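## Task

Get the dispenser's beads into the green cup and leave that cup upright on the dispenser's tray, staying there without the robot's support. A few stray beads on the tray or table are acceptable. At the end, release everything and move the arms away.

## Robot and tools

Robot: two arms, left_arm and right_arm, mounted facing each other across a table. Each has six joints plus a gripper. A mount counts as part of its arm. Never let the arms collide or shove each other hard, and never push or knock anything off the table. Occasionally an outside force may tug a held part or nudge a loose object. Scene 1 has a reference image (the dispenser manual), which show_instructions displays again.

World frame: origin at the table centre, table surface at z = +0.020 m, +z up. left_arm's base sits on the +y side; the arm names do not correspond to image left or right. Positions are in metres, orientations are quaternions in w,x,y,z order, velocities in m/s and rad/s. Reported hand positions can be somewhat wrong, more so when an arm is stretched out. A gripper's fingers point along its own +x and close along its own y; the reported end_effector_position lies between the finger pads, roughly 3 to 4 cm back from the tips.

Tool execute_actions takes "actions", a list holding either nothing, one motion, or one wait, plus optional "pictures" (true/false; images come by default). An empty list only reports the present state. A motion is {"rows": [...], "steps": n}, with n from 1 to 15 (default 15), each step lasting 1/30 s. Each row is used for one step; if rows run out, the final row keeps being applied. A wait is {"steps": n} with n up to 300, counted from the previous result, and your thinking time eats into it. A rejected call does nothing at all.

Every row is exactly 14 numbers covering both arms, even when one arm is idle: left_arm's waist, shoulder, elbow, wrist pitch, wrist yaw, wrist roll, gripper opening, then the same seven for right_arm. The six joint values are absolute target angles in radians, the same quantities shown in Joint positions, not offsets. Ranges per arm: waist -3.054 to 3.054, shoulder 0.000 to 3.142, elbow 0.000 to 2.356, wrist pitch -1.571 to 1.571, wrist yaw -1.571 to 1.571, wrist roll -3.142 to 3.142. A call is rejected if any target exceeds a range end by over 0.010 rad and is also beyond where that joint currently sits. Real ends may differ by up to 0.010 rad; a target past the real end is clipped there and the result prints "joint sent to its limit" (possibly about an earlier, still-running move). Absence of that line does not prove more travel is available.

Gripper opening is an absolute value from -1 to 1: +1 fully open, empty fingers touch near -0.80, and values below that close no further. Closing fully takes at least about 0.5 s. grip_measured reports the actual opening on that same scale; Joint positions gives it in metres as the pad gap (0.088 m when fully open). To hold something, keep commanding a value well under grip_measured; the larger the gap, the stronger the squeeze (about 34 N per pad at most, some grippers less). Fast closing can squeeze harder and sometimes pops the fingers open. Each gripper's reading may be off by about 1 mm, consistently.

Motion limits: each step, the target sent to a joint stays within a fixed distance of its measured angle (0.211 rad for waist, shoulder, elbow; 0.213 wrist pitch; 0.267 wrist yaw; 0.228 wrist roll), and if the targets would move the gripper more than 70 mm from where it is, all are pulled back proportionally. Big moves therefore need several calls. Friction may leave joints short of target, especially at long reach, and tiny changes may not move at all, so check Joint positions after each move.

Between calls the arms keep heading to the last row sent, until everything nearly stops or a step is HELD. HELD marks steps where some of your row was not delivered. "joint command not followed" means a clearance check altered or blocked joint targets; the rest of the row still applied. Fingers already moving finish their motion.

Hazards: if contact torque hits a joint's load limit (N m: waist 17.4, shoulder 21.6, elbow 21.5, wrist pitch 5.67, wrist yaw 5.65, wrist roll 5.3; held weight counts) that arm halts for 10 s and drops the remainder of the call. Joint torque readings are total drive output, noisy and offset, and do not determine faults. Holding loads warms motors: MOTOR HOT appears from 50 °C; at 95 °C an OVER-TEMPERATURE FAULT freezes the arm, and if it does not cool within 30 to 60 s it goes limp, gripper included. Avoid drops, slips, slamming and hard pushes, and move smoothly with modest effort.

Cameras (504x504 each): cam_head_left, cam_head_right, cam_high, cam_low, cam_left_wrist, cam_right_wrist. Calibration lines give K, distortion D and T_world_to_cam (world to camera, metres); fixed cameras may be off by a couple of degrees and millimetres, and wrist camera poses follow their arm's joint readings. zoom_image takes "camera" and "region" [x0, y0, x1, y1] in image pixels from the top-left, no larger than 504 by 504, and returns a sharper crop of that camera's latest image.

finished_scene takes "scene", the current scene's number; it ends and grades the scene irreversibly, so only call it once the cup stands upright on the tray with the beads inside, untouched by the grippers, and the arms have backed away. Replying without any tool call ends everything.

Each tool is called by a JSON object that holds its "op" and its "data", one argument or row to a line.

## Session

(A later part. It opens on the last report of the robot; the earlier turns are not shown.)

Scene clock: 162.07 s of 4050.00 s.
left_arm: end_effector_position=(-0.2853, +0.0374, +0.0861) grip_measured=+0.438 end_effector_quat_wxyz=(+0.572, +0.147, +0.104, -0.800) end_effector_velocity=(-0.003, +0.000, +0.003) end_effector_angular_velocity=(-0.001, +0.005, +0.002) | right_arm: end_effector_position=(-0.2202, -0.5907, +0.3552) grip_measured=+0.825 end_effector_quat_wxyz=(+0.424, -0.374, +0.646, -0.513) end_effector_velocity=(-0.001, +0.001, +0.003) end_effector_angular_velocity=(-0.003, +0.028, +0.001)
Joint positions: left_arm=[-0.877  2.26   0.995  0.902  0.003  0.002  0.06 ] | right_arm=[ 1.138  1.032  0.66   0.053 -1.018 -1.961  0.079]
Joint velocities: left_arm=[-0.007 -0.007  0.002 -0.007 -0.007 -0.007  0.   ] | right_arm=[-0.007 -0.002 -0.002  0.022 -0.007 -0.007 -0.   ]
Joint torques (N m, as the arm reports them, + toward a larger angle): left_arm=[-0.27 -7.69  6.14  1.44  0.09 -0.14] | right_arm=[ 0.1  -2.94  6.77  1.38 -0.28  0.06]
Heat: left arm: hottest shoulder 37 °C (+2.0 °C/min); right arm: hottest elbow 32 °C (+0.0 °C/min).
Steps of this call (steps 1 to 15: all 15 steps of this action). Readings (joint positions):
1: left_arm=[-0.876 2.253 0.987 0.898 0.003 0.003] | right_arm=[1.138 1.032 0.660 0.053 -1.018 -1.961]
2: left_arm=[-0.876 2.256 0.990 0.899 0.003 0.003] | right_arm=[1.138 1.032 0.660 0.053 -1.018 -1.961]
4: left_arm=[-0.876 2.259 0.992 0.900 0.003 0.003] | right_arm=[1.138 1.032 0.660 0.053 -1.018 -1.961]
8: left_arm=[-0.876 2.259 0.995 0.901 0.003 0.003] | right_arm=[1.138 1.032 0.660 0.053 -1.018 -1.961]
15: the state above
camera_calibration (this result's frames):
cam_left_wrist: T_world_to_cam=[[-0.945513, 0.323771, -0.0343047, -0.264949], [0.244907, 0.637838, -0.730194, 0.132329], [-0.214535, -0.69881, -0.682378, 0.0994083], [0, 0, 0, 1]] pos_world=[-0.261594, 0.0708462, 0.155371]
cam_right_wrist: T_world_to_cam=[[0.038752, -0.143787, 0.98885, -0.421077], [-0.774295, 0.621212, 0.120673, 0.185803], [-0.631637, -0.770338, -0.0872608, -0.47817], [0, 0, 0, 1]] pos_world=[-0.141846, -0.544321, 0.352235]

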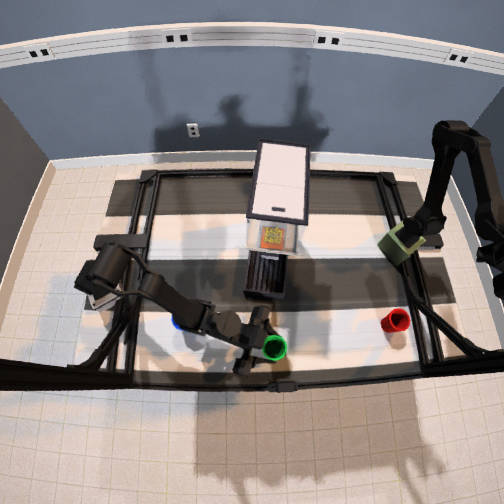

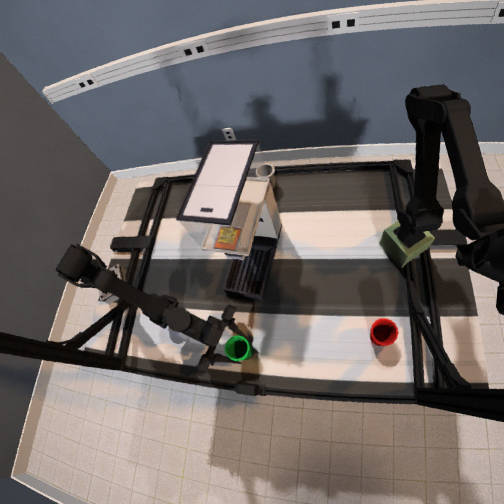

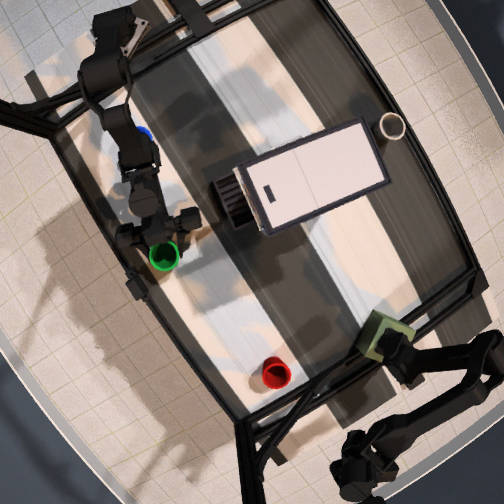

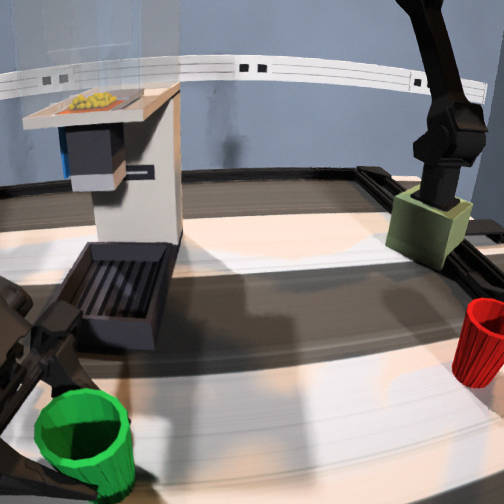

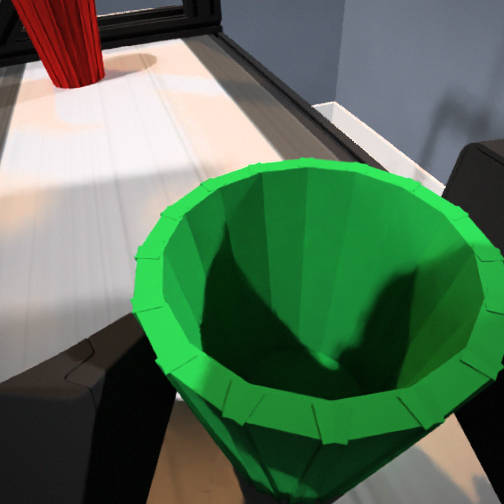

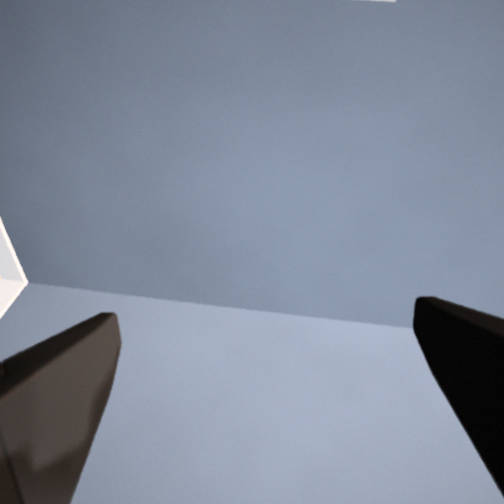

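{"op": "execute_actions", "data": {
  "actions": [
    {"rows":[
[-0.879,2.274,1.000,0.903,0.005,-0.002,0.21,1.138,1.031,0.66,0.053,-1.018,-1.961,0.825],
[-0.879,2.268,0.997,0.902,0.005,-0.002,0.17,1.138,1.031,0.66,0.053,-1.018,-1.961,0.825],
[-0.879,2.262,0.994,0.901,0.005,-0.002,0.13,1.138,1.031,0.66,0.053,-1.018,-1.961,0.825],
[-0.879,2.256,0.991,0.900,0.005,-0.002,0.09,1.138,1.031,0.66,0.053,-1.018,-1.961,0.825],
[-0.879,2.250,0.988,0.899,0.005,-0.002,0.05,1.138,1.031,0.66,0.053,-1.018,-1.961,0.825],
[-0.879,2.244,0.986,0.898,0.005,-0.002,0.05,1.138,1.031,0.66,0.053,-1.018,-1.961,0.825],
[-0.879,2.238,0.985,0.893,0.005,-0.002,0.05,1.138,1.031,0.66,0.053,-1.018,-1.961,0.825],
[-0.879,2.231,0.983,0.888,0.005,-0.002,0.05,1.138,1.031,0.66,0.053,-1.018,-1.961,0.825],
[-0.879,2.223,0.981,0.882,0.005,-0.002,0.05,1.138,1.031,0.66,0.053,-1.018,-1.961,0.825],
[-0.879,2.214,0.979,0.875,0.005,-0.002,0.05,1.138,1.031,0.66,0.053,-1.018,-1.961,0.825],
[-0.879,2.204,0.976,0.868,0.005,-0.002,0.05,1.138,1.031,0.66,0.053,-1.018,-1.961,0.825],
[-0.879,2.193,0.973,0.860,0.005,-0.002,0.05,1.138,1.031,0.66,0.053,-1.018,-1.961,0.825],
[-0.879,2.181,0.970,0.851,0.005,-0.002,0.05,1.138,1.031,0.66,0.053,-1.018,-1.961,0.825],
[-0.879,2.169,0.966,0.843,0.005,-0.002,0.05,1.138,1.031,0.66,0.053,-1.018,-1.961,0.825],
[-0.879,2.156,0.962,0.834,0.005,-0.002,0.05,1.138,1.031,0.66,0.053,-1.018,-1.961,0.825]],"steps":15}
  ],
  "pictures": false
}}

{"op": "execute_actions", "data": {
  "actions": [
    {"rows":[
[-0.876,2.143,0.958,0.825,0.005,-0.002,0.05,1.138,1.031,0.66,0.053,-1.018,-1.961,0.825],
[-0.871,2.129,0.953,0.816,0.005,-0.002,0.05,1.138,1.031,0.66,0.053,-1.018,-1.961,0.825],
[-0.864,2.115,0.948,0.807,0.005,-0.002,0.05,1.138,1.031,0.66,0.053,-1.018,-1.961,0.825],
[-0.855,2.101,0.942,0.799,0.005,-0.002,0.05,1.138,1.031,0.66,0.053,-1.018,-1.961,0.825],
[-0.844,2.087,0.936,0.791,0.005,-0.002,0.05,1.138,1.031,0.66,0.053,-1.018,-1.961,0.825],
[-0.831,2.073,0.929,0.784,0.005,-0.002,0.05,1.138,1.031,0.66,0.053,-1.018,-1.961,0.825],
[-0.816,2.059,0.922,0.777,0.005,-0.002,0.05,1.138,1.031,0.66,0.053,-1.018,-1.961,0.825],
[-0.800,2.045,0.914,0.771,0.005,-0.002,0.05,1.138,1.031,0.66,0.053,-1.018,-1.961,0.825],
[-0.783,2.032,0.906,0.766,0.005,-0.002,0.05,1.138,1.031,0.66,0.053,-1.018,-1.961,0.825],
[-0.766,2.019,0.897,0.763,0.005,-0.002,0.05,1.138,1.031,0.66,0.053,-1.018,-1.961,0.825],
[-0.749,2.007,0.887,0.762,0.005,-0.002,0.05,1.138,1.031,0.66,0.053,-1.018,-1.961,0.825],
[-0.732,1.996,0.877,0.762,0.005,-0.002,0.05,1.138,1.031,0.66,0.053,-1.018,-1.961,0.825],
[-0.715,1.986,0.866,0.764,0.005,-0.002,0.05,1.138,1.031,0.66,0.053,-1.018,-1.961,0.825],
[-0.698,1.977,0.854,0.768,0.005,-0.002,0.05,1.138,1.031,0.66,0.053,-1.018,-1.961,0.825],
[-0.681,1.968,0.842,0.772,0.005,-0.002,0.05,1.138,1.031,0.66,0.053,-1.018,-1.961,0.825]],"steps":15}
  ],
  "pictures": false
}}

{"op": "execute_actions", "data": {
  "actions": [
    {"rows":[
[-0.664,1.960,0.829,0.777,0.005,-0.002,0.05,1.138,1.031,0.66,0.053,-1.018,-1.961,0.825],
[-0.647,1.952,0.816,0.782,0.005,-0.002,0.05,1.138,1.031,0.66,0.053,-1.018,-1.961,0.825],
[-0.630,1.945,0.803,0.788,0.005,-0.002,0.05,1.138,1.031,0.66,0.053,-1.018,-1.961,0.825],
[-0.613,1.938,0.791,0.793,0.005,-0.002,0.05,1.138,1.031,0.66,0.053,-1.018,-1.961,0.825],
[-0.596,1.932,0.780,0.798,0.005,-0.002,0.05,1.138,1.031,0.66,0.053,-1.018,-1.961,0.825],
[-0.579,1.926,0.770,0.802,0.005,-0.002,0.05,1.138,1.031,0.66,0.053,-1.018,-1.961,0.825],
[-0.563,1.921,0.761,0.806,0.005,-0.002,0.05,1.138,1.031,0.66,0.053,-1.018,-1.961,0.825],
[-0.548,1.916,0.753,0.809,0.005,-0.002,0.05,1.138,1.031,0.66,0.053,-1.018,-1.961,0.825],
[-0.535,1.912,0.746,0.812,0.005,-0.002,0.05,1.138,1.031,0.66,0.053,-1.018,-1.961,0.825],
[-0.523,1.909,0.740,0.815,0.005,-0.002,0.05,1.138,1.031,0.66,0.053,-1.018,-1.961,0.825],
[-0.513,1.907,0.736,0.817,0.005,-0.002,0.05,1.138,1.031,0.66,0.053,-1.018,-1.961,0.825],
[-0.504,1.906,0.733,0.819,0.005,-0.002,0.05,1.138,1.031,0.66,0.053,-1.018,-1.961,0.825],
[-0.497,1.907,0.733,0.819,0.005,-0.002,0.05,1.138,1.031,0.66,0.053,-1.018,-1.961,0.825],
[-0.491,1.912,0.735,0.819,0.005,-0.002,0.05,1.138,1.031,0.66,0.053,-1.018,-1.961,0.825],
[-0.486,1.919,0.739,0.819,0.005,-0.002,0.05,1.138,1.031,0.66,0.053,-1.018,-1.961,0.825]],"steps":15}
  ],
  "pictures": false
}}

{"op": "execute_actions", "data": {
  "actions": [
    {"rows":[
[-0.482,1.926,0.743,0.819,0.005,-0.002,0.05,1.138,1.031,0.66,0.053,-1.018,-1.961,0.825],
[-0.480,1.933,0.747,0.819,0.005,-0.002,0.05,1.138,1.031,0.66,0.053,-1.018,-1.961,0.825],
[-0.478,1.940,0.750,0.820,0.005,-0.002,0.05,1.138,1.031,0.66,0.053,-1.018,-1.961,0.825],
[-0.476,1.948,0.751,0.826,0.005,-0.002,0.05,1.138,1.031,0.66,0.053,-1.018,-1.961,0.825],
[-0.474,1.957,0.752,0.834,0.005,-0.002,0.05,1.138,1.031,0.66,0.053,-1.018,-1.961,0.825],
[-0.472,1.967,0.754,0.842,0.005,-0.002,0.05,1.138,1.031,0.66,0.053,-1.018,-1.961,0.825],
[-0.470,1.978,0.756,0.851,0.005,-0.002,0.05,1.138,1.031,0.66,0.053,-1.018,-1.961,0.825],
[-0.468,1.989,0.758,0.860,0.005,-0.002,0.05,1.138,1.031,0.66,0.053,-1.018,-1.961,0.825],
[-0.466,2.000,0.760,0.869,0.005,-0.002,0.05,1.138,1.031,0.66,0.053,-1.018,-1.961,0.825],
[-0.464,2.011,0.762,0.878,0.005,-0.002,0.05,1.138,1.031,0.66,0.053,-1.018,-1.961,0.825],
[-0.462,2.022,0.764,0.887,0.005,-0.002,0.05,1.138,1.031,0.66,0.053,-1.018,-1.961,0.825],
[-0.460,2.033,0.767,0.895,0.005,-0.002,0.05,1.138,1.031,0.66,0.053,-1.018,-1.961,0.825],
[-0.457,2.043,0.770,0.902,0.005,-0.002,0.05,1.138,1.031,0.66,0.053,-1.018,-1.961,0.825],
[-0.454,2.052,0.773,0.908,0.005,-0.002,0.05,1.138,1.031,0.66,0.053,-1.018,-1.961,0.825],
[-0.451,2.061,0.777,0.912,0.005,-0.002,0.05,1.138,1.031,0.66,0.053,-1.018,-1.961,0.825]],"steps":15}
  ],
  "pictures": false
}}

{"op": "execute_actions", "data": {
  "actions": [
    {"rows":[
[-0.447,2.068,0.782,0.913,0.005,-0.002,0.05,1.138,1.031,0.66,0.053,-1.018,-1.961,0.825],
[-0.443,2.075,0.787,0.913,0.005,-0.002,0.05,1.138,1.031,0.66,0.053,-1.018,-1.961,0.825],
[-0.439,2.081,0.793,0.913,0.005,-0.002,0.05,1.138,1.031,0.66,0.053,-1.018,-1.961,0.825],
[-0.434,2.086,0.798,0.913,0.005,-0.002,0.05,1.138,1.031,0.66,0.053,-1.018,-1.961,0.825],
[-0.429,2.091,0.803,0.913,0.005,-0.002,0.05,1.138,1.031,0.66,0.053,-1.018,-1.961,0.825],
[-0.425,2.095,0.808,0.913,0.005,-0.002,0.05,1.138,1.031,0.66,0.053,-1.018,-1.961,0.825],
[-0.421,2.099,0.812,0.913,0.005,-0.002,0.05,1.138,1.031,0.66,0.053,-1.018,-1.961,0.825],
[-0.418,2.102,0.816,0.913,0.005,-0.002,0.05,1.138,1.031,0.66,0.053,-1.018,-1.961,0.825],
[-0.415,2.105,0.819,0.913,0.005,-0.002,0.05,1.138,1.031,0.66,0.053,-1.018,-1.961,0.825],
[-0.413,2.107,0.822,0.913,0.005,-0.002,0.05,1.138,1.031,0.66,0.053,-1.018,-1.961,0.825],
[-0.411,2.109,0.824,0.913,0.005,-0.002,0.05,1.138,1.031,0.66,0.053,-1.018,-1.961,0.825],
[-0.410,2.110,0.825,0.913,0.005,-0.002,0.05,1.138,1.031,0.66,0.053,-1.018,-1.961,0.825]],"steps":15}
  ]
}}

{"op": "zoom_image", "data": {
  "camera": "cam_low",
  "region": [0, 110, 220, 360]
}}

{"op": "zoom_image", "data": {
  "camera": "cam_head_right",
  "region": [180, 210, 300, 310]
}}

{"op": "zoom_image", "data": {
  "camera": "cam_head_left",
  "region": [200, 200, 320, 320]
}}

Scene clock: 222.57 s of 4050.00 s.
left_arm: end_effector_position=(-0.2831, +0.0441, +0.0903) grip_measured=+0.432 end_effector_quat_wxyz=(+0.570, +0.158, +0.113, -0.798) end_effector_velocity=(+0.012, +0.036, +0.045) end_effector_angular_velocity=(+0.101, -0.030, +0.007) | right_arm: end_effector_position=(-0.2200, -0.5908, +0.3548) grip_measured=+0.825 end_effector_quat_wxyz=(+0.425, -0.374, +0.646, -0.513) end_effector_velocity=(+0.001, +0.001, -0.002) end_effector_angular_velocity=(+0.008, -0.010, -0.008)
Joint positions: left_arm=[-0.877  2.215  0.973  0.851  0.003  0.001  0.06 ] | right_arm=[ 1.138  1.032  0.659  0.053 -1.018 -1.961  0.079]
Joint velocities: left_arm=[-0.002 -0.291 -0.139 -0.256 -0.007 -0.007 -0.   ] | right_arm=[-0.002 -0.007 -0.002 -0.022  0.007 -0.007 -0.001]
Joint torques (N m, as the arm reports them, + toward a larger angle): left_arm=[ -0.09 -13.34   5.34   1.53   0.09  -0.07] | right_arm=[-0.01 -2.91  6.8   1.42 -0.28  0.06]
Heat: left arm: hottest shoulder 43 °C (+6.1 °C/min); right arm: hottest elbow 33 °C (+1.0 °C/min).
Steps of this call (steps 1 to 15: the robot went on to your last target; steps 16 to 1800: nothing new was sent; steps 1801 to 1815: all 15 steps of this action). Readings (joint positions):
1801: left_arm=[-0.877 2.267 1.000 0.905 0.003 0.001] | right_arm=[1.138 1.032 0.659 0.053 -1.018 -1.961]
1802: left_arm=[-0.877 2.267 1.000 0.905 0.003 0.001] | right_arm=[1.138 1.032 0.659 0.053 -1.018 -1.961]
1804: left_arm=[-0.877 2.267 1.000 0.905 0.003 0.001] | right_arm=[1.138 1.032 0.659 0.053 -1.018 -1.961]
1808: left_arm=[-0.877 2.262 0.998 0.901 0.003 0.001] | right_arm=[1.138 1.032 0.659 0.053 -1.018 -1.961]
1815: the state above

Scene clock: 223.07 s of 4050.00 s.
left_arm: end_effector_position=(-0.2043, +0.0469, +0.1355) grip_measured=+0.432 end_effector_quat_wxyz=(+0.630, +0.143, +0.120, -0.754) end_effector_velocity=(+0.275, +0.032, +0.029) end_effector_angular_velocity=(+0.022, +0.000, +0.544) | right_arm: end_effector_position=(-0.2200, -0.5908, +0.3548) grip_measured=+0.825 end_effector_quat_wxyz=(+0.425, -0.374, +0.646, -0.513) end_effector_velocity=(-0.000, -0.000, +0.000) end_effector_angular_velocity=(+0.011, +0.018, -0.001)
Joint positions: left_arm=[-0.727  2.017  0.876  0.766  0.003  0.001  0.06 ] | right_arm=[ 1.138  1.032  0.659  0.053 -1.018 -1.961  0.079]
Joint velocities: left_arm=[ 0.535 -0.315 -0.33  -0.007 -0.007 -0.007  0.   ] | right_arm=[ 0.002 -0.002  0.002 -0.007  0.007 -0.022 -0.   ]
Joint torques (N m, as the arm reports them, + toward a larger angle): left_arm=[  0.12 -11.52   5.04   1.45   0.09  -0.1 ] | right_arm=[ 0.06 -2.77  6.91  1.42 -0.24  0.07]
Heat: left arm: hottest shoulder 43 °C (+6.0 °C/min); right arm: hottest elbow 33 °C (+1.0 °C/min).
Steps of this call (steps 1 to 15: all 15 steps of this action). Readings (joint positions):
1: left_arm=[-0.877 2.205 0.968 0.842 0.003 0.001] | right_arm=[1.138 1.032 0.659 0.053 -1.018 -1.961]
2: left_arm=[-0.877 2.193 0.964 0.834 0.003 0.001] | right_arm=[1.138 1.032 0.659 0.053 -1.018 -1.961]
4: left_arm=[-0.875 2.167 0.955 0.818 0.003 0.001] | right_arm=[1.138 1.032 0.659 0.053 -1.018 -1.961]
8: left_arm=[-0.845 2.107 0.935 0.788 0.003 0.001] | right_arm=[1.138 1.032 0.659 0.053 -1.018 -1.961]
15: the state above

Scene clock: 223.57 s of 4050.00 s.
left_arm: end_effector_position=(-0.0961, +0.0710, +0.1345) grip_measured=+0.432 end_effector_quat_wxyz=(+0.709, +0.132, +0.138, -0.679) end_effector_velocity=(+0.101, +0.009, -0.003) end_effector_angular_velocity=(+0.008, -0.009, +0.221) | right_arm: end_effector_position=(-0.2200, -0.5908, +0.3548) grip_measured=+0.825 end_effector_quat_wxyz=(+0.425, -0.374, +0.646, -0.513) end_effector_velocity=(+0.001, +0.000, -0.001) end_effector_angular_velocity=(+0.002, -0.001, +0.006)
Joint positions: left_arm=[-0.503  1.934  0.74   0.809  0.003  0.001  0.06 ] | right_arm=[ 1.138  1.032  0.659  0.053 -1.018 -1.961  0.079]
Joint velocities: left_arm=[ 0.217 -0.002 -0.017  0.007 -0.007  0.007 -0.   ] | right_arm=[-0.002 -0.002 -0.002 -0.007 -0.007 -0.007 -0.   ]
Joint torques (N m, as the arm reports them, + toward a larger angle): left_arm=[-0.21 -9.77  5.43  1.73  0.06 -0.11] | right_arm=[-0.05 -2.92  7.04  1.4  -0.29  0.08]
Heat: left arm: hottest shoulder 43 °C (+6.1 °C/min); right arm: hottest elbow 33 °C (+1.0 °C/min).
Steps of this call (steps 1 to 15: all 15 steps of this action). Readings (joint positions):
1: left_arm=[-0.709 2.007 0.864 0.766 0.003 0.001] | right_arm=[1.138 1.032 0.659 0.053 -1.018 -1.961]
2: left_arm=[-0.691 1.998 0.852 0.767 0.003 0.001] | right_arm=[1.138 1.032 0.659 0.053 -1.018 -1.961]
4: left_arm=[-0.658 1.981 0.827 0.774 0.003 0.001] | right_arm=[1.138 1.032 0.659 0.053 -1.018 -1.961]
8: left_arm=[-0.590 1.956 0.780 0.791 0.003 0.001] | right_arm=[1.138 1.032 0.659 0.053 -1.018 -1.961]
15: the state above

Scene clock: 224.07 s of 4050.00 s.
left_arm: end_effector_position=(-0.0763, +0.0660, +0.1142) grip_measured=+0.432 end_effector_quat_wxyz=(+0.723, +0.129, +0.140, -0.664) end_effector_velocity=(+0.040, -0.014, -0.082) end_effector_angular_velocity=(+0.071, +0.005, +0.099) | right_arm: end_effector_position=(-0.2200, -0.5908, +0.3548) grip_measured=+0.825 end_effector_quat_wxyz=(+0.425, -0.374, +0.646, -0.513) end_effector_velocity=(+0.002, +0.000, -0.003) end_effector_angular_velocity=(-0.003, -0.019, +0.003)
Joint positions: left_arm=[-0.461  2.027  0.756  0.887  0.003  0.001  0.06 ] | right_arm=[ 1.138  1.032  0.659  0.053 -1.018 -1.961  0.079]
Joint velocities: left_arm=[ 0.076  0.315  0.076  0.168 -0.022 -0.007  0.   ] | right_arm=[-0.002 -0.002 -0.007 -0.007 -0.007  0.007 -0.   ]
Joint torques (N m, as the arm reports them, + toward a larger angle): left_arm=[ 0.38 -7.76  6.85  1.86  0.07 -0.1 ] | right_arm=[ 0.03 -2.85  6.87  1.42 -0.27  0.07]
Heat: left arm: hottest shoulder 43 °C (+6.0 °C/min); right arm: hottest elbow 33 °C (+1.0 °C/min).
Steps of this call (steps 1 to 15: all 15 steps of this action). Readings (joint positions):
1: left_arm=[-0.497 1.934 0.740 0.809 0.003 0.001] | right_arm=[1.138 1.032 0.659 0.053 -1.018 -1.961]
2: left_arm=[-0.491 1.934 0.740 0.810 0.003 0.001] | right_arm=[1.138 1.032 0.659 0.053 -1.018 -1.961]
4: left_arm=[-0.484 1.934 0.740 0.812 0.003 0.001] | right_arm=[1.138 1.032 0.659 0.053 -1.018 -1.961]
8: left_arm=[-0.476 1.950 0.743 0.835 0.003 0.001] | right_arm=[1.138 1.032 0.659 0.053 -1.018 -1.961]
15: the state above

Scene clock: 224.57 s of 4050.00 s.
left_arm: end_effector_position=(-0.0517, +0.0552, +0.1042) grip_measured=+0.432 end_effector_quat_wxyz=(+0.739, +0.124, +0.142, -0.647) end_effector_velocity=(+0.007, -0.002, -0.004) end_effector_angular_velocity=(+0.009, -0.008, +0.016) | right_arm: end_effector_position=(-0.2200, -0.5908, +0.3547) grip_measured=+0.825 end_effector_quat_wxyz=(+0.425, -0.374, +0.646, -0.513) end_effector_velocity=(+0.002, +0.000, -0.003) end_effector_angular_velocity=(+0.014, +0.012, +0.011)
Joint positions: left_arm=[-0.413  2.097  0.812  0.905  0.003  0.001  0.06 ] | right_arm=[ 1.138  1.032  0.659  0.053 -1.018 -1.961  0.079]
Joint velocities: left_arm=[ 0.012  0.017  0.017 -0.007 -0.007  0.007 -0.   ] | right_arm=[-0.002 -0.002 -0.002 -0.022 -0.007 -0.037 -0.   ]
Joint torques (N m, as the arm reports them, + toward a larger angle): left_arm=[ 0.15 -7.64  6.47  1.75  0.05 -0.11] | right_arm=[ 0.12 -2.85  6.94  1.4  -0.23  0.08]
Heat: left arm: hottest shoulder 43 °C (+6.1 °C/min); right arm: hottest elbow 33 °C (+1.0 °C/min).
Steps of this call (steps 1 to 15: all 15 steps of this action). Readings (joint positions):
1: left_arm=[-0.459 2.037 0.759 0.892 0.003 0.001] | right_arm=[1.138 1.032 0.659 0.053 -1.018 -1.961]
2: left_arm=[-0.456 2.046 0.763 0.896 0.003 0.001] | right_arm=[1.138 1.032 0.659 0.053 -1.018 -1.961]
4: left_arm=[-0.448 2.061 0.773 0.900 0.003 0.001] | right_arm=[1.138 1.032 0.659 0.053 -1.018 -1.961]
8: left_arm=[-0.431 2.082 0.793 0.904 0.003 0.001] | right_arm=[1.138 1.032 0.659 0.053 -1.018 -1.961]
15: the state above
camera_calibration (this result's frames):
cam_left_wrist: T_world_to_cam=[[-0.990565, -0.133089, -0.0326877, -0.0264191], [-0.0693805, 0.692706, -0.717875, 0.0564547], [0.118184, -0.708834, -0.695404, 0.193413], [0, 0, 0, 1]] pos_world=[-0.0451114, 0.0944751, 0.174164]
cam_right_wrist: T_world_to_cam=[[0.0373163, -0.144008, 0.988873, -0.421056], [-0.774714, 0.620888, 0.119654, 0.186123], [-0.63121, -0.770558, -0.0883956, -0.477799], [0, 0, 0, 1]] pos_world=[-0.141688, -0.544369, 0.351865]

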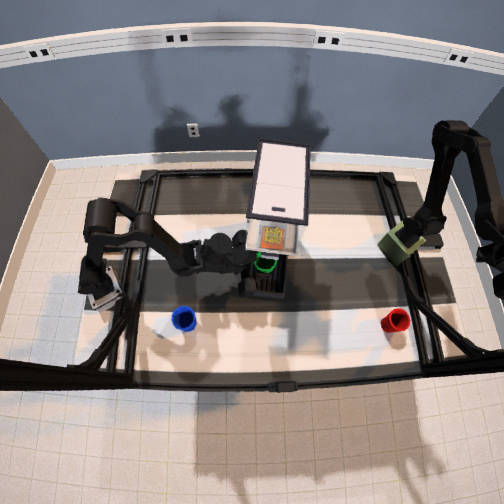

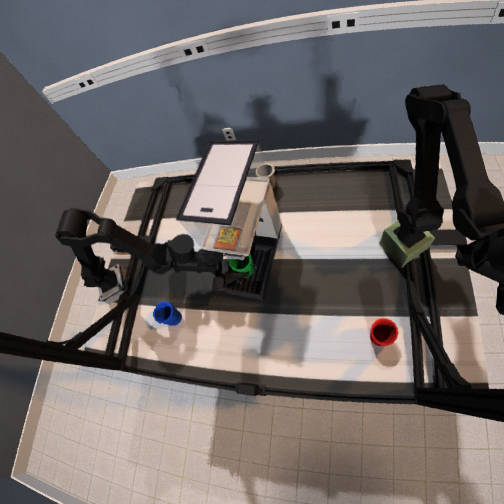

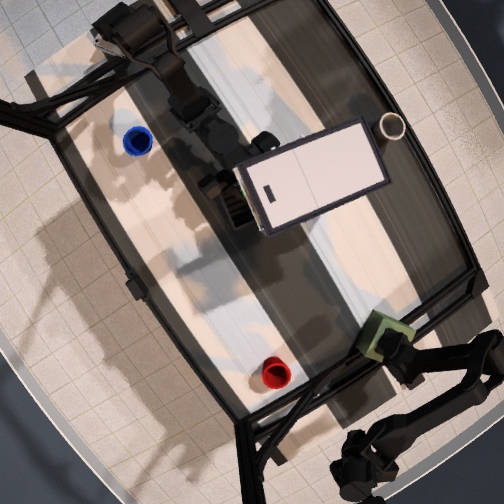

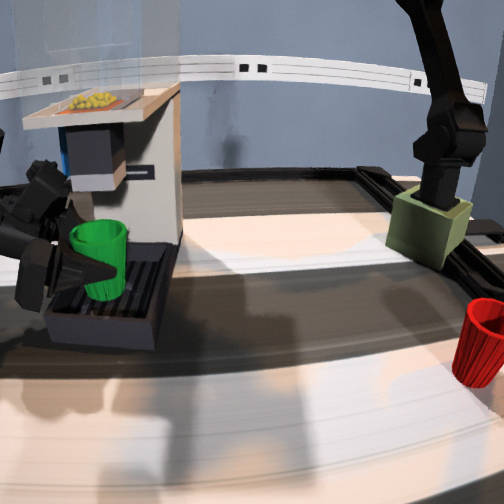

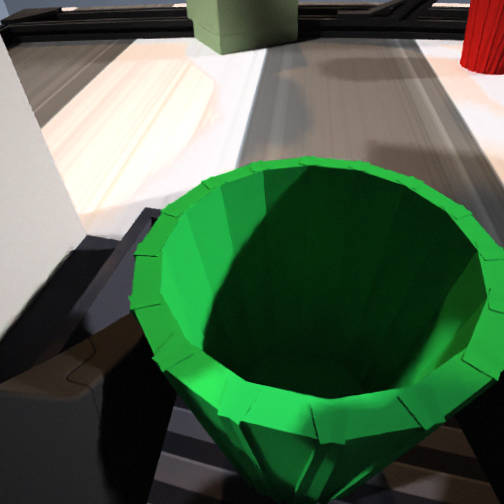

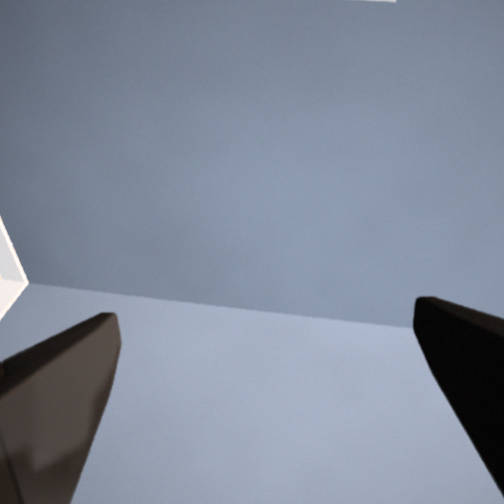

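Region (0, 110, 220, 360) of cam_low's 504x504 image, scaled by 2.016, with more detail than that image has; it fills the left 444 columns of this view, and the rest is white.

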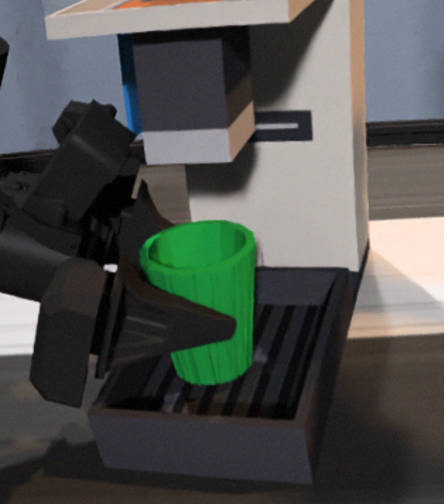

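Region (180, 210, 300, 310) of cam_head_right's 504x504 image, scaled by 4.200, with more detail than that image has.

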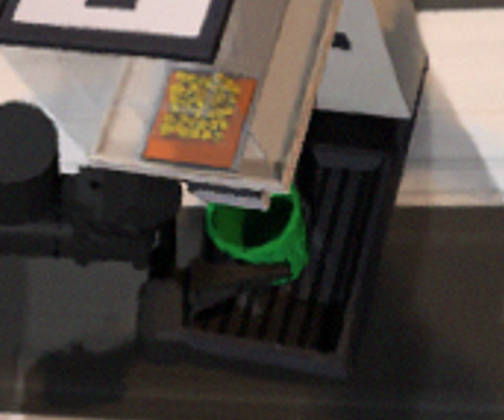

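Region (200, 200, 320, 320) of cam_head_left's 504x504 image, scaled by 4.200, with more detail than that image has.

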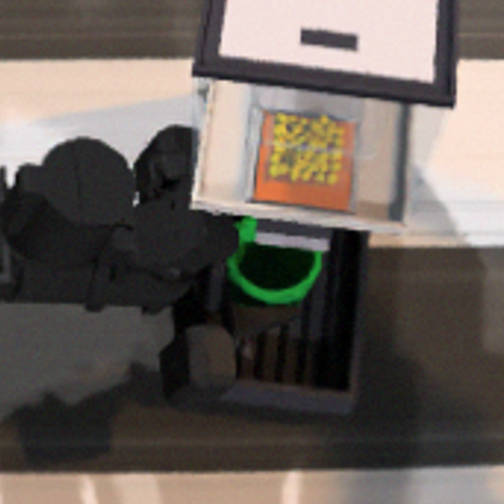

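{"op": "execute_actions", "data": {
  "actions": [
    {"rows":[
[-0.409,2.111,0.827,0.918,0.005,-0.002,0.05,1.138,1.031,0.66,0.053,-1.018,-1.961,0.825],
[-0.408,2.113,0.829,0.923,0.005,-0.002,0.05,1.138,1.031,0.66,0.053,-1.018,-1.961,0.825],
[-0.407,2.116,0.831,0.928,0.005,-0.002,0.05,1.138,1.031,0.66,0.053,-1.018,-1.961,0.825],
[-0.406,2.119,0.833,0.932,0.005,-0.002,0.05,1.138,1.031,0.66,0.053,-1.018,-1.961,0.825],
[-0.405,2.122,0.835,0.936,0.005,-0.002,0.05,1.138,1.031,0.66,0.053,-1.018,-1.961,0.825],
[-0.404,2.125,0.836,0.939,0.005,-0.002,0.05,1.138,1.031,0.66,0.053,-1.018,-1.961,0.825],
[-0.403,2.128,0.837,0.942,0.005,-0.002,0.05,1.138,1.031,0.66,0.053,-1.018,-1.961,0.825],
[-0.403,2.131,0.838,0.945,0.005,-0.002,0.05,1.138,1.031,0.66,0.053,-1.018,-1.961,0.825],
[-0.403,2.134,0.838,0.948,0.005,-0.002,0.05,1.138,1.031,0.66,0.053,-1.018,-1.961,0.825],
[-0.403,2.137,0.838,0.950,0.005,-0.002,0.05,1.138,1.031,0.66,0.053,-1.018,-1.961,0.825],
[-0.403,2.140,0.838,0.952,0.005,-0.002,0.05,1.138,1.031,0.66,0.053,-1.018,-1.961,0.825],
[-0.403,2.143,0.838,0.954,0.005,-0.002,0.05,1.138,1.031,0.66,0.053,-1.018,-1.961,0.825],
[-0.403,2.146,0.838,0.956,0.005,-0.002,0.05,1.138,1.031,0.66,0.053,-1.018,-1.961,0.825],
[-0.403,2.149,0.838,0.958,0.005,-0.002,0.05,1.138,1.031,0.66,0.053,-1.018,-1.961,0.825],
[-0.403,2.152,0.838,0.960,0.005,-0.002,0.05,1.138,1.031,0.66,0.053,-1.018,-1.961,0.825]],"steps":15}
  ],
  "pictures": false
}}

{"op": "execute_actions", "data": {
  "actions": [
    {"rows":[
[-0.403,2.155,0.838,0.962,0.005,-0.002,0.05,1.138,1.031,0.66,0.053,-1.018,-1.961,0.825],
[-0.403,2.157,0.838,0.964,0.005,-0.002,0.05,1.138,1.031,0.66,0.053,-1.018,-1.961,0.825],
[-0.403,2.159,0.838,0.966,0.005,-0.002,0.05,1.138,1.031,0.66,0.053,-1.018,-1.961,0.825]],"steps":8}
  ]
}}

{"op": "zoom_image", "data": {
  "camera": "cam_low",
  "region": [0, 110, 220, 360]
}}

Scene clock: 241.67 s of 4050.00 s.
left_arm: end_effector_position=(-0.0477, +0.0504, +0.1012) grip_measured=+0.430 end_effector_quat_wxyz=(+0.743, +0.117, +0.135, -0.645) end_effector_velocity=(-0.003, +0.004, -0.037) end_effector_angular_velocity=(+0.052, -0.002, -0.003) | right_arm: end_effector_position=(-0.2200, -0.5908, +0.3546) grip_measured=+0.825 end_effector_quat_wxyz=(+0.425, -0.374, +0.646, -0.513) end_effector_velocity=(+0.004, -0.000, -0.002) end_effector_angular_velocity=(-0.002, -0.006, +0.020)
Joint positions: left_arm=[-0.406  2.133  0.827  0.947  0.004  0.     0.06 ] | right_arm=[ 1.138  1.032  0.659  0.053 -1.018 -1.961  0.079]
Joint velocities: left_arm=[-0.007  0.1   -0.002  0.051 -0.007  0.007 -0.   ] | right_arm=[-0.002 -0.002 -0.007 -0.007 -0.022 -0.007 -0.   ]
Joint torques (N m, as the arm reports them, + toward a larger angle): left_arm=[ 0.38 -7.7   6.46  1.8   0.09 -0.06] | right_arm=[ 0.08 -2.93  6.9   1.44 -0.25  0.08]
Heat: left arm: hottest shoulder 43 °C (+4.1 °C/min); right arm: hottest elbow 33 °C (+0.0 °C/min).
Steps of this call (steps 1 to 15: the robot went on to your last target; steps 16 to 498: nothing new was sent; steps 499 to 513: all 15 steps of this action). Readings (joint positions):
499: left_arm=[-0.412 2.102 0.815 0.906 0.004 0.000] | right_arm=[1.138 1.032 0.659 0.053 -1.018 -1.961]
500: left_arm=[-0.412 2.102 0.815 0.908 0.004 0.000] | right_arm=[1.138 1.032 0.659 0.053 -1.018 -1.961]
502: left_arm=[-0.411 2.104 0.817 0.915 0.004 0.000] | right_arm=[1.138 1.032 0.659 0.053 -1.018 -1.961]
506: left_arm=[-0.408 2.112 0.824 0.930 0.004 0.000] | right_arm=[1.138 1.032 0.659 0.053 -1.018 -1.961]
513: the state above

Scene clock: 241.93 s of 4050.00 s.
left_arm: end_effector_position=(-0.0477, +0.0507, +0.0968) grip_measured=+0.430 end_effector_quat_wxyz=(+0.743, +0.118, +0.136, -0.645) end_effector_velocity=(-0.000, +0.001, -0.003) end_effector_angular_velocity=(+0.013, -0.008, +0.002) | right_arm: end_effector_position=(-0.2200, -0.5908, +0.3546) grip_measured=+0.825 end_effector_quat_wxyz=(+0.425, -0.374, +0.646, -0.513) end_effector_velocity=(+0.000, -0.000, +0.002) end_effector_angular_velocity=(-0.002, +0.006, -0.006)
Joint positions: left_arm=[-0.406  2.147  0.827  0.958  0.004  0.     0.06 ] | right_arm=[ 1.138  1.032  0.659  0.053 -1.018 -1.961  0.079]
Joint velocities: left_arm=[-0.002  0.002 -0.002 -0.007 -0.007  0.007 -0.   ] | right_arm=[ 0.002 -0.007 -0.002  0.007  0.007  0.007 -0.   ]
Joint torques (N m, as the arm reports them, + toward a larger angle): left_arm=[ 0.26 -7.64  6.27  1.76  0.04 -0.08] | right_arm=[ 0.06 -2.9   6.93  1.43 -0.26  0.09]
Heat: left arm: hottest shoulder 43 °C (+4.0 °C/min); right arm: hottest elbow 33 °C (+0.0 °C/min).
Steps of this call (steps 1 to 8: all 8 steps of this action). Readings (joint positions):
1: left_arm=[-0.406 2.136 0.827 0.949 0.004 0.000] | right_arm=[1.138 1.032 0.659 0.053 -1.018 -1.961]
2: left_arm=[-0.406 2.139 0.827 0.951 0.004 0.000] | right_arm=[1.138 1.032 0.659 0.053 -1.018 -1.961]
4: left_arm=[-0.406 2.145 0.827 0.954 0.004 0.000] | right_arm=[1.138 1.032 0.659 0.053 -1.018 -1.961]
8: the state above
camera_calibration (this result's frames):
cam_left_wrist: T_world_to_cam=[[-0.989591, -0.140251, -0.0322519, -0.0229935], [-0.0724795, 0.679331, -0.730244, 0.0562436], [0.124327, -0.720305, -0.682425, 0.184209], [0, 0, 0, 1]] pos_world=[-0.0415798, 0.0912539, 0.166039]
cam_right_wrist: T_world_to_cam=[[0.0372993, -0.1442, 0.988845, -0.421017], [-0.774756, 0.620816, 0.119755, 0.186073], [-0.631159, -0.77058, -0.0885638, -0.477732], [0, 0, 0, 1]] pos_world=[-0.141661, -0.544359, 0.351728]

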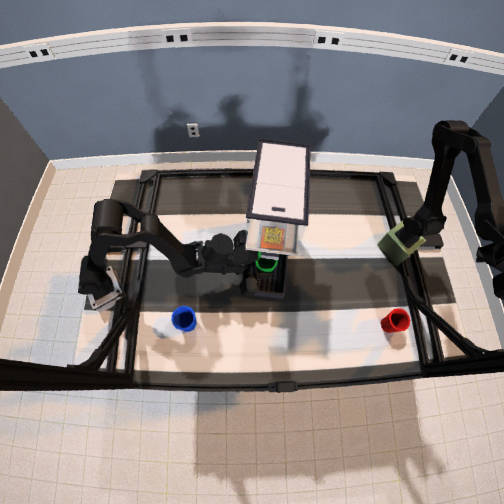

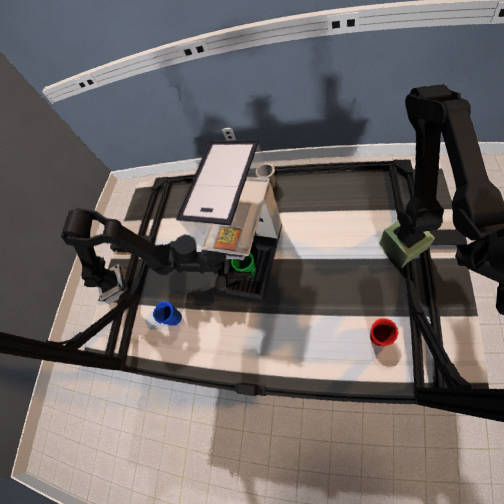

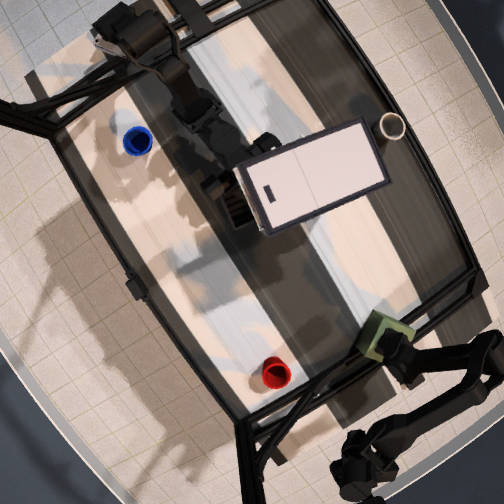

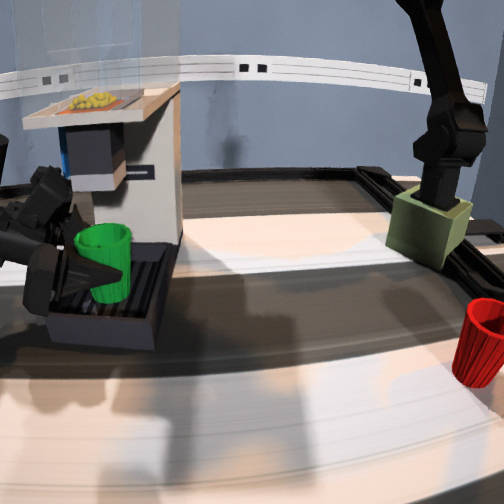

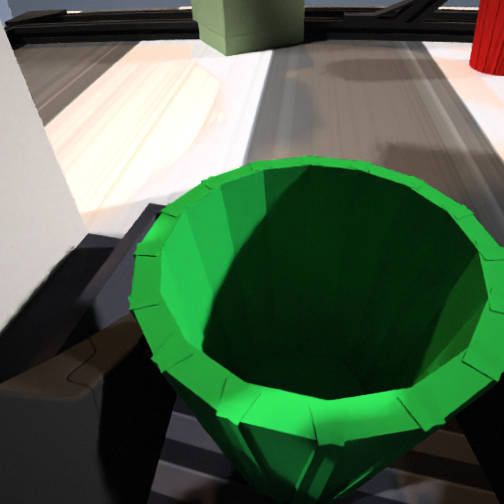

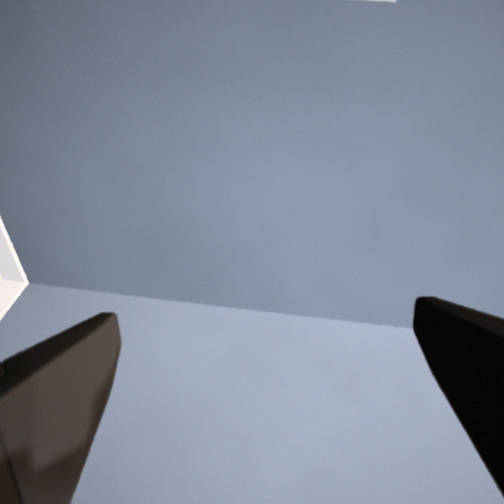

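Region (0, 110, 220, 360) of cam_low's 504x504 image, scaled by 2.016, with more detail than that image has; it fills the left 444 columns of this view, and the rest is white.

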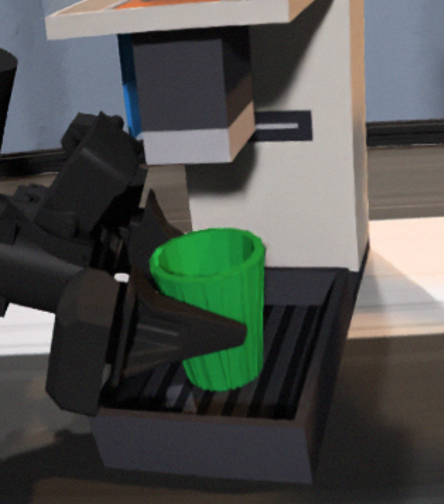

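{"op": "execute_actions", "data": {
  "actions": [
    {"rows":[
[-0.403,2.160,0.841,0.966,0.005,-0.002,0.05,1.138,1.031,0.66,0.053,-1.018,-1.961,0.825],
[-0.403,2.162,0.844,0.966,0.005,-0.002,0.05,1.138,1.031,0.66,0.053,-1.018,-1.961,0.825],
[-0.403,2.164,0.847,0.966,0.005,-0.002,0.05,1.138,1.031,0.66,0.053,-1.018,-1.961,0.825],
[-0.403,2.166,0.850,0.966,0.005,-0.002,0.05,1.138,1.031,0.66,0.053,-1.018,-1.961,0.825],
[-0.403,2.168,0.851,0.966,0.005,-0.002,0.05,1.138,1.031,0.66,0.053,-1.018,-1.961,0.825],
[-0.403,2.170,0.851,0.967,0.005,-0.002,0.05,1.138,1.031,0.66,0.053,-1.018,-1.961,0.825],
[-0.403,2.172,0.851,0.968,0.005,-0.002,0.05,1.138,1.031,0.66,0.053,-1.018,-1.961,0.825],
[-0.403,2.174,0.851,0.969,0.005,-0.002,0.05,1.138,1.031,0.66,0.053,-1.018,-1.961,0.825],
[-0.403,2.176,0.851,0.970,0.005,-0.002,0.05,1.138,1.031,0.66,0.053,-1.018,-1.961,0.825],
[-0.403,2.178,0.851,0.971,0.005,-0.002,0.05,1.138,1.031,0.66,0.053,-1.018,-1.961,0.825],
[-0.403,2.180,0.851,0.972,0.005,-0.002,0.05,1.138,1.031,0.66,0.053,-1.018,-1.961,0.825],
[-0.403,2.182,0.851,0.973,0.005,-0.002,0.05,1.138,1.031,0.66,0.053,-1.018,-1.961,0.825]],"steps":15}
  ],
  "pictures": false
}}

{"op": "execute_actions", "data": {
  "actions": [
    {"rows":[
[-0.403,2.182,0.851,0.973,0.005,-0.002,0.14,1.138,1.031,0.66,0.053,-1.018,-1.961,0.825],
[-0.403,2.182,0.851,0.973,0.005,-0.002,0.22,1.138,1.031,0.66,0.053,-1.018,-1.961,0.825],
[-0.403,2.182,0.851,0.973,0.005,-0.002,0.29,1.138,1.031,0.66,0.053,-1.018,-1.961,0.825],
[-0.403,2.182,0.851,0.973,0.005,-0.002,0.35,1.138,1.031,0.66,0.053,-1.018,-1.961,0.825],
[-0.403,2.182,0.851,0.973,0.005,-0.002,0.39,1.138,1.031,0.66,0.053,-1.018,-1.961,0.825],
[-0.403,2.182,0.851,0.973,0.005,-0.002,0.42,1.138,1.031,0.66,0.053,-1.018,-1.961,0.825],
[-0.403,2.180,0.851,0.973,0.005,-0.002,0.44,1.138,1.031,0.66,0.053,-1.018,-1.961,0.825],
[-0.403,2.178,0.851,0.973,0.005,-0.002,0.46,1.138,1.031,0.66,0.053,-1.018,-1.961,0.825],
[-0.403,2.176,0.851,0.973,0.005,-0.002,0.49,1.138,1.031,0.66,0.053,-1.018,-1.961,0.825],
[-0.403,2.174,0.850,0.973,0.005,-0.002,0.54,1.138,1.031,0.66,0.053,-1.018,-1.961,0.825],
[-0.403,2.172,0.849,0.973,0.005,-0.002,0.61,1.138,1.031,0.66,0.053,-1.018,-1.961,0.825],
[-0.403,2.170,0.848,0.973,0.005,-0.002,0.69,1.138,1.031,0.66,0.053,-1.018,-1.961,0.825],
[-0.403,2.170,0.847,0.973,0.005,-0.002,0.77,1.138,1.031,0.66,0.053,-1.018,-1.961,0.825],
[-0.403,2.170,0.846,0.973,0.005,-0.002,0.85,1.138,1.031,0.66,0.053,-1.018,-1.961,0.825],
[-0.403,2.170,0.845,0.973,0.005,-0.002,0.90,1.138,1.031,0.66,0.053,-1.018,-1.961,0.825]],"steps":15}
  ]
}}

{"op": "zoom_image", "data": {
  "camera": "cam_low",
  "region": [0, 110, 220, 360]
}}

{"op": "zoom_image", "data": {
  "camera": "cam_head_left",
  "region": [200, 200, 320, 320]
}}

Scene clock: 256.87 s of 4050.00 s.
left_arm: end_effector_position=(-0.0470, +0.0469, +0.0956) grip_measured=+0.428 end_effector_quat_wxyz=(+0.743, +0.115, +0.134, -0.645) end_effector_velocity=(+0.002, -0.000, -0.001) end_effector_angular_velocity=(-0.003, +0.004, +0.012) | right_arm: end_effector_position=(-0.2200, -0.5908, +0.3546) grip_measured=+0.825 end_effector_quat_wxyz=(+0.425, -0.374, +0.646, -0.513) end_effector_velocity=(+0.001, +0.000, -0.001) end_effector_angular_velocity=(+0.001, -0.001, +0.006)
Joint positions: left_arm=[-0.405  2.164  0.842  0.967  0.004 -0.     0.06 ] | right_arm=[ 1.138  1.032  0.659  0.053 -1.018 -1.961  0.079]
Joint velocities: left_arm=[ 0.002  0.007  0.002  0.007 -0.007 -0.007 -0.   ] | right_arm=[-0.002 -0.002 -0.002 -0.007 -0.007 -0.007  0.   ]
Joint torques (N m, as the arm reports them, + toward a larger angle): left_arm=[ 0.15 -7.11  6.06  1.57  0.01 -0.07] | right_arm=[ 0.16 -2.83  6.94  1.46 -0.3   0.09]
Heat: left arm: hottest wrist pitch 44 °C (+4.0 °C/min); right arm: hottest elbow 33 °C (+0.0 °C/min).
Steps of this call (steps 1 to 15: the robot went on to your last target; steps 16 to 433: nothing new was sent; steps 434 to 448: all 15 steps of this action). Readings (joint positions):
434: left_arm=[-0.405 2.150 0.829 0.960 0.004 -0.000] | right_arm=[1.138 1.032 0.659 0.053 -1.018 -1.961]
435: left_arm=[-0.405 2.150 0.830 0.960 0.004 -0.000] | right_arm=[1.138 1.032 0.659 0.053 -1.018 -1.961]
437: left_arm=[-0.405 2.151 0.833 0.960 0.004 -0.000] | right_arm=[1.138 1.032 0.659 0.053 -1.018 -1.961]
441: left_arm=[-0.405 2.157 0.839 0.960 0.004 -0.000] | right_arm=[1.138 1.032 0.659 0.053 -1.018 -1.961]
448: the state above

Scene clock: 257.37 s of 4050.00 s.
left_arm: end_effector_position=(-0.0469, +0.0465, +0.0963) grip_measured=+0.735 end_effector_quat_wxyz=(+0.744, +0.114, +0.132, -0.646) end_effector_velocity=(+0.002, +0.001, -0.001) end_effector_angular_velocity=(+0.007, +0.000, +0.021) | right_arm: end_effector_position=(-0.2200, -0.5908, +0.3546) grip_measured=+0.825 end_effector_quat_wxyz=(+0.425, -0.374, +0.646, -0.513) end_effector_velocity=(+0.001, +0.000, +0.001) end_effector_angular_velocity=(-0.006, +0.000, +0.003)
Joint positions: left_arm=[-0.405  2.164  0.843  0.971  0.003 -0.     0.075] | right_arm=[ 1.138  1.032  0.659  0.053 -1.018 -1.961  0.079]
Joint velocities: left_arm=[-0.002 -0.002 -0.002 -0.007 -0.022 -0.007  0.093] | right_arm=[-0.002 -0.002 -0.002  0.007 -0.007  0.007 -0.   ]
Joint torques (N m, as the arm reports them, + toward a larger angle): left_arm=[ 0.08 -8.31  5.34  1.45  0.06 -0.04] | right_arm=[ 0.05 -2.86  6.83  1.44 -0.23  0.09]
Heat: left arm: hottest wrist pitch 44 °C (+4.0 °C/min); right arm: hottest elbow 33 °C (+0.0 °C/min).
Steps of this call (steps 1 to 15: all 15 steps of this action). Readings (joint positions):
1: left_arm=[-0.405 2.164 0.842 0.968 0.004 -0.000] | right_arm=[1.138 1.032 0.659 0.053 -1.018 -1.961]
2: left_arm=[-0.405 2.164 0.842 0.968 0.004 -0.000] | right_arm=[1.138 1.032 0.659 0.053 -1.018 -1.961]
4: left_arm=[-0.405 2.164 0.842 0.968 0.004 -0.000] | right_arm=[1.138 1.032 0.659 0.053 -1.018 -1.961]
8: left_arm=[-0.405 2.164 0.842 0.969 0.004 -0.000] | right_arm=[1.138 1.032 0.659 0.053 -1.018 -1.961]
15: the state above
camera_calibration (this result's frames):
cam_left_wrist: T_world_to_cam=[[-0.989422, -0.141479, -0.0320575, -0.0227055], [-0.0720256, 0.670931, -0.738014, 0.0599254], [0.125922, -0.727898, -0.674024, 0.180403], [0, 0, 0, 1]] pos_world=[-0.0408657, 0.0878966, 0.165094]
cam_right_wrist: T_world_to_cam=[[0.0372993, -0.1442, 0.988845, -0.421017], [-0.774756, 0.620816, 0.119755, 0.186073], [-0.631159, -0.77058, -0.0885638, -0.477732], [0, 0, 0, 1]] pos_world=[-0.141661, -0.544359, 0.351728]

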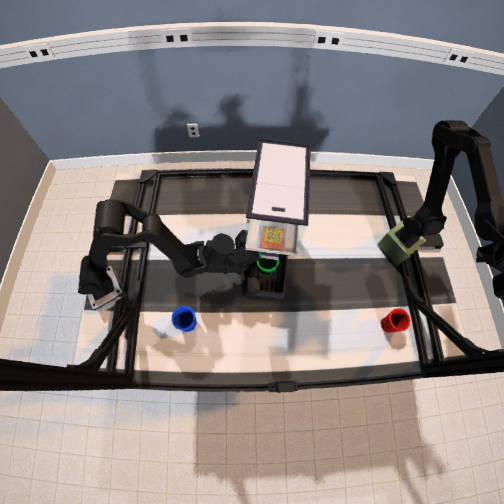

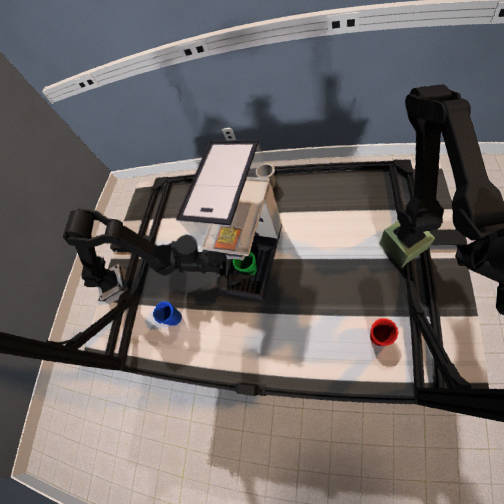

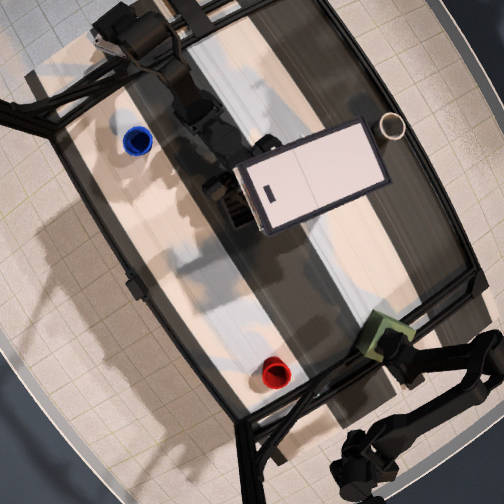

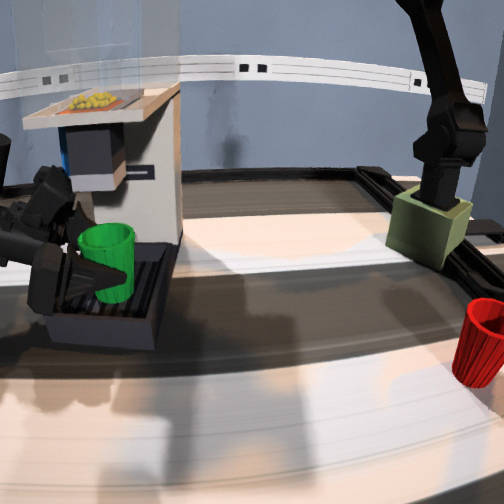

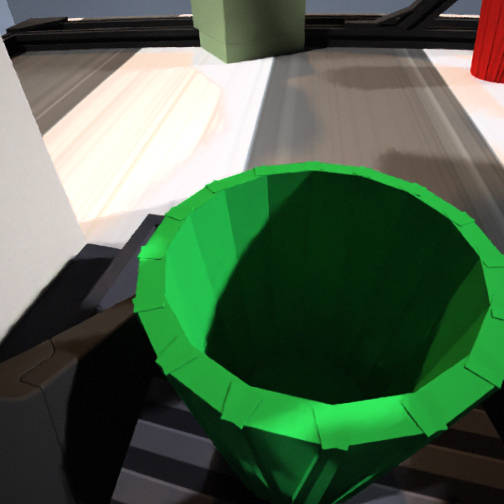

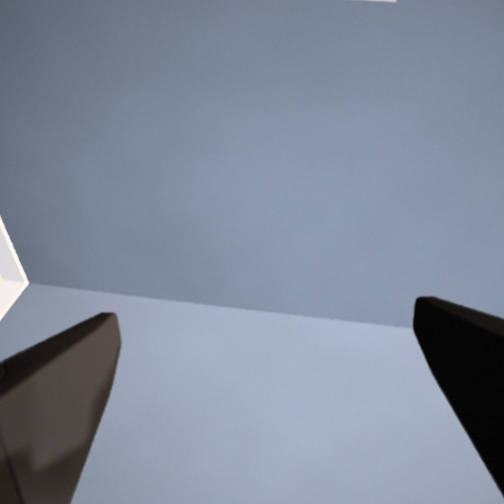

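Region (0, 110, 220, 360) of cam_low's 504x504 image, scaled by 2.016, with more detail than that image has; it fills the left 444 columns of this view, and the rest is white.

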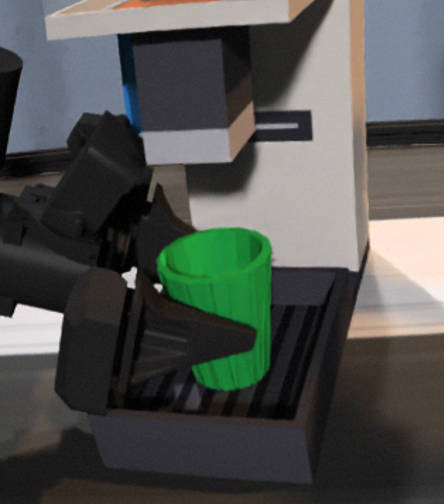

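Region (200, 200, 320, 320) of cam_head_left's 504x504 image, scaled by 4.200, with more detail than that image has.

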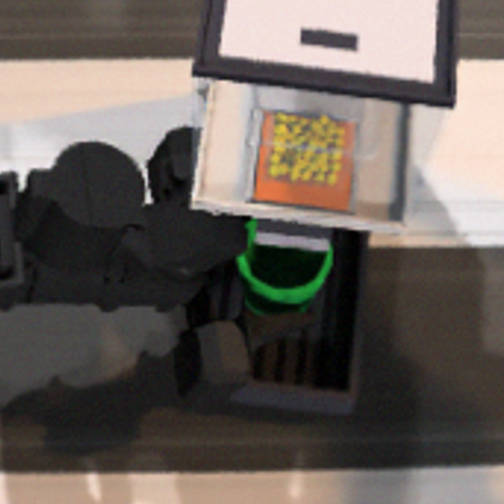

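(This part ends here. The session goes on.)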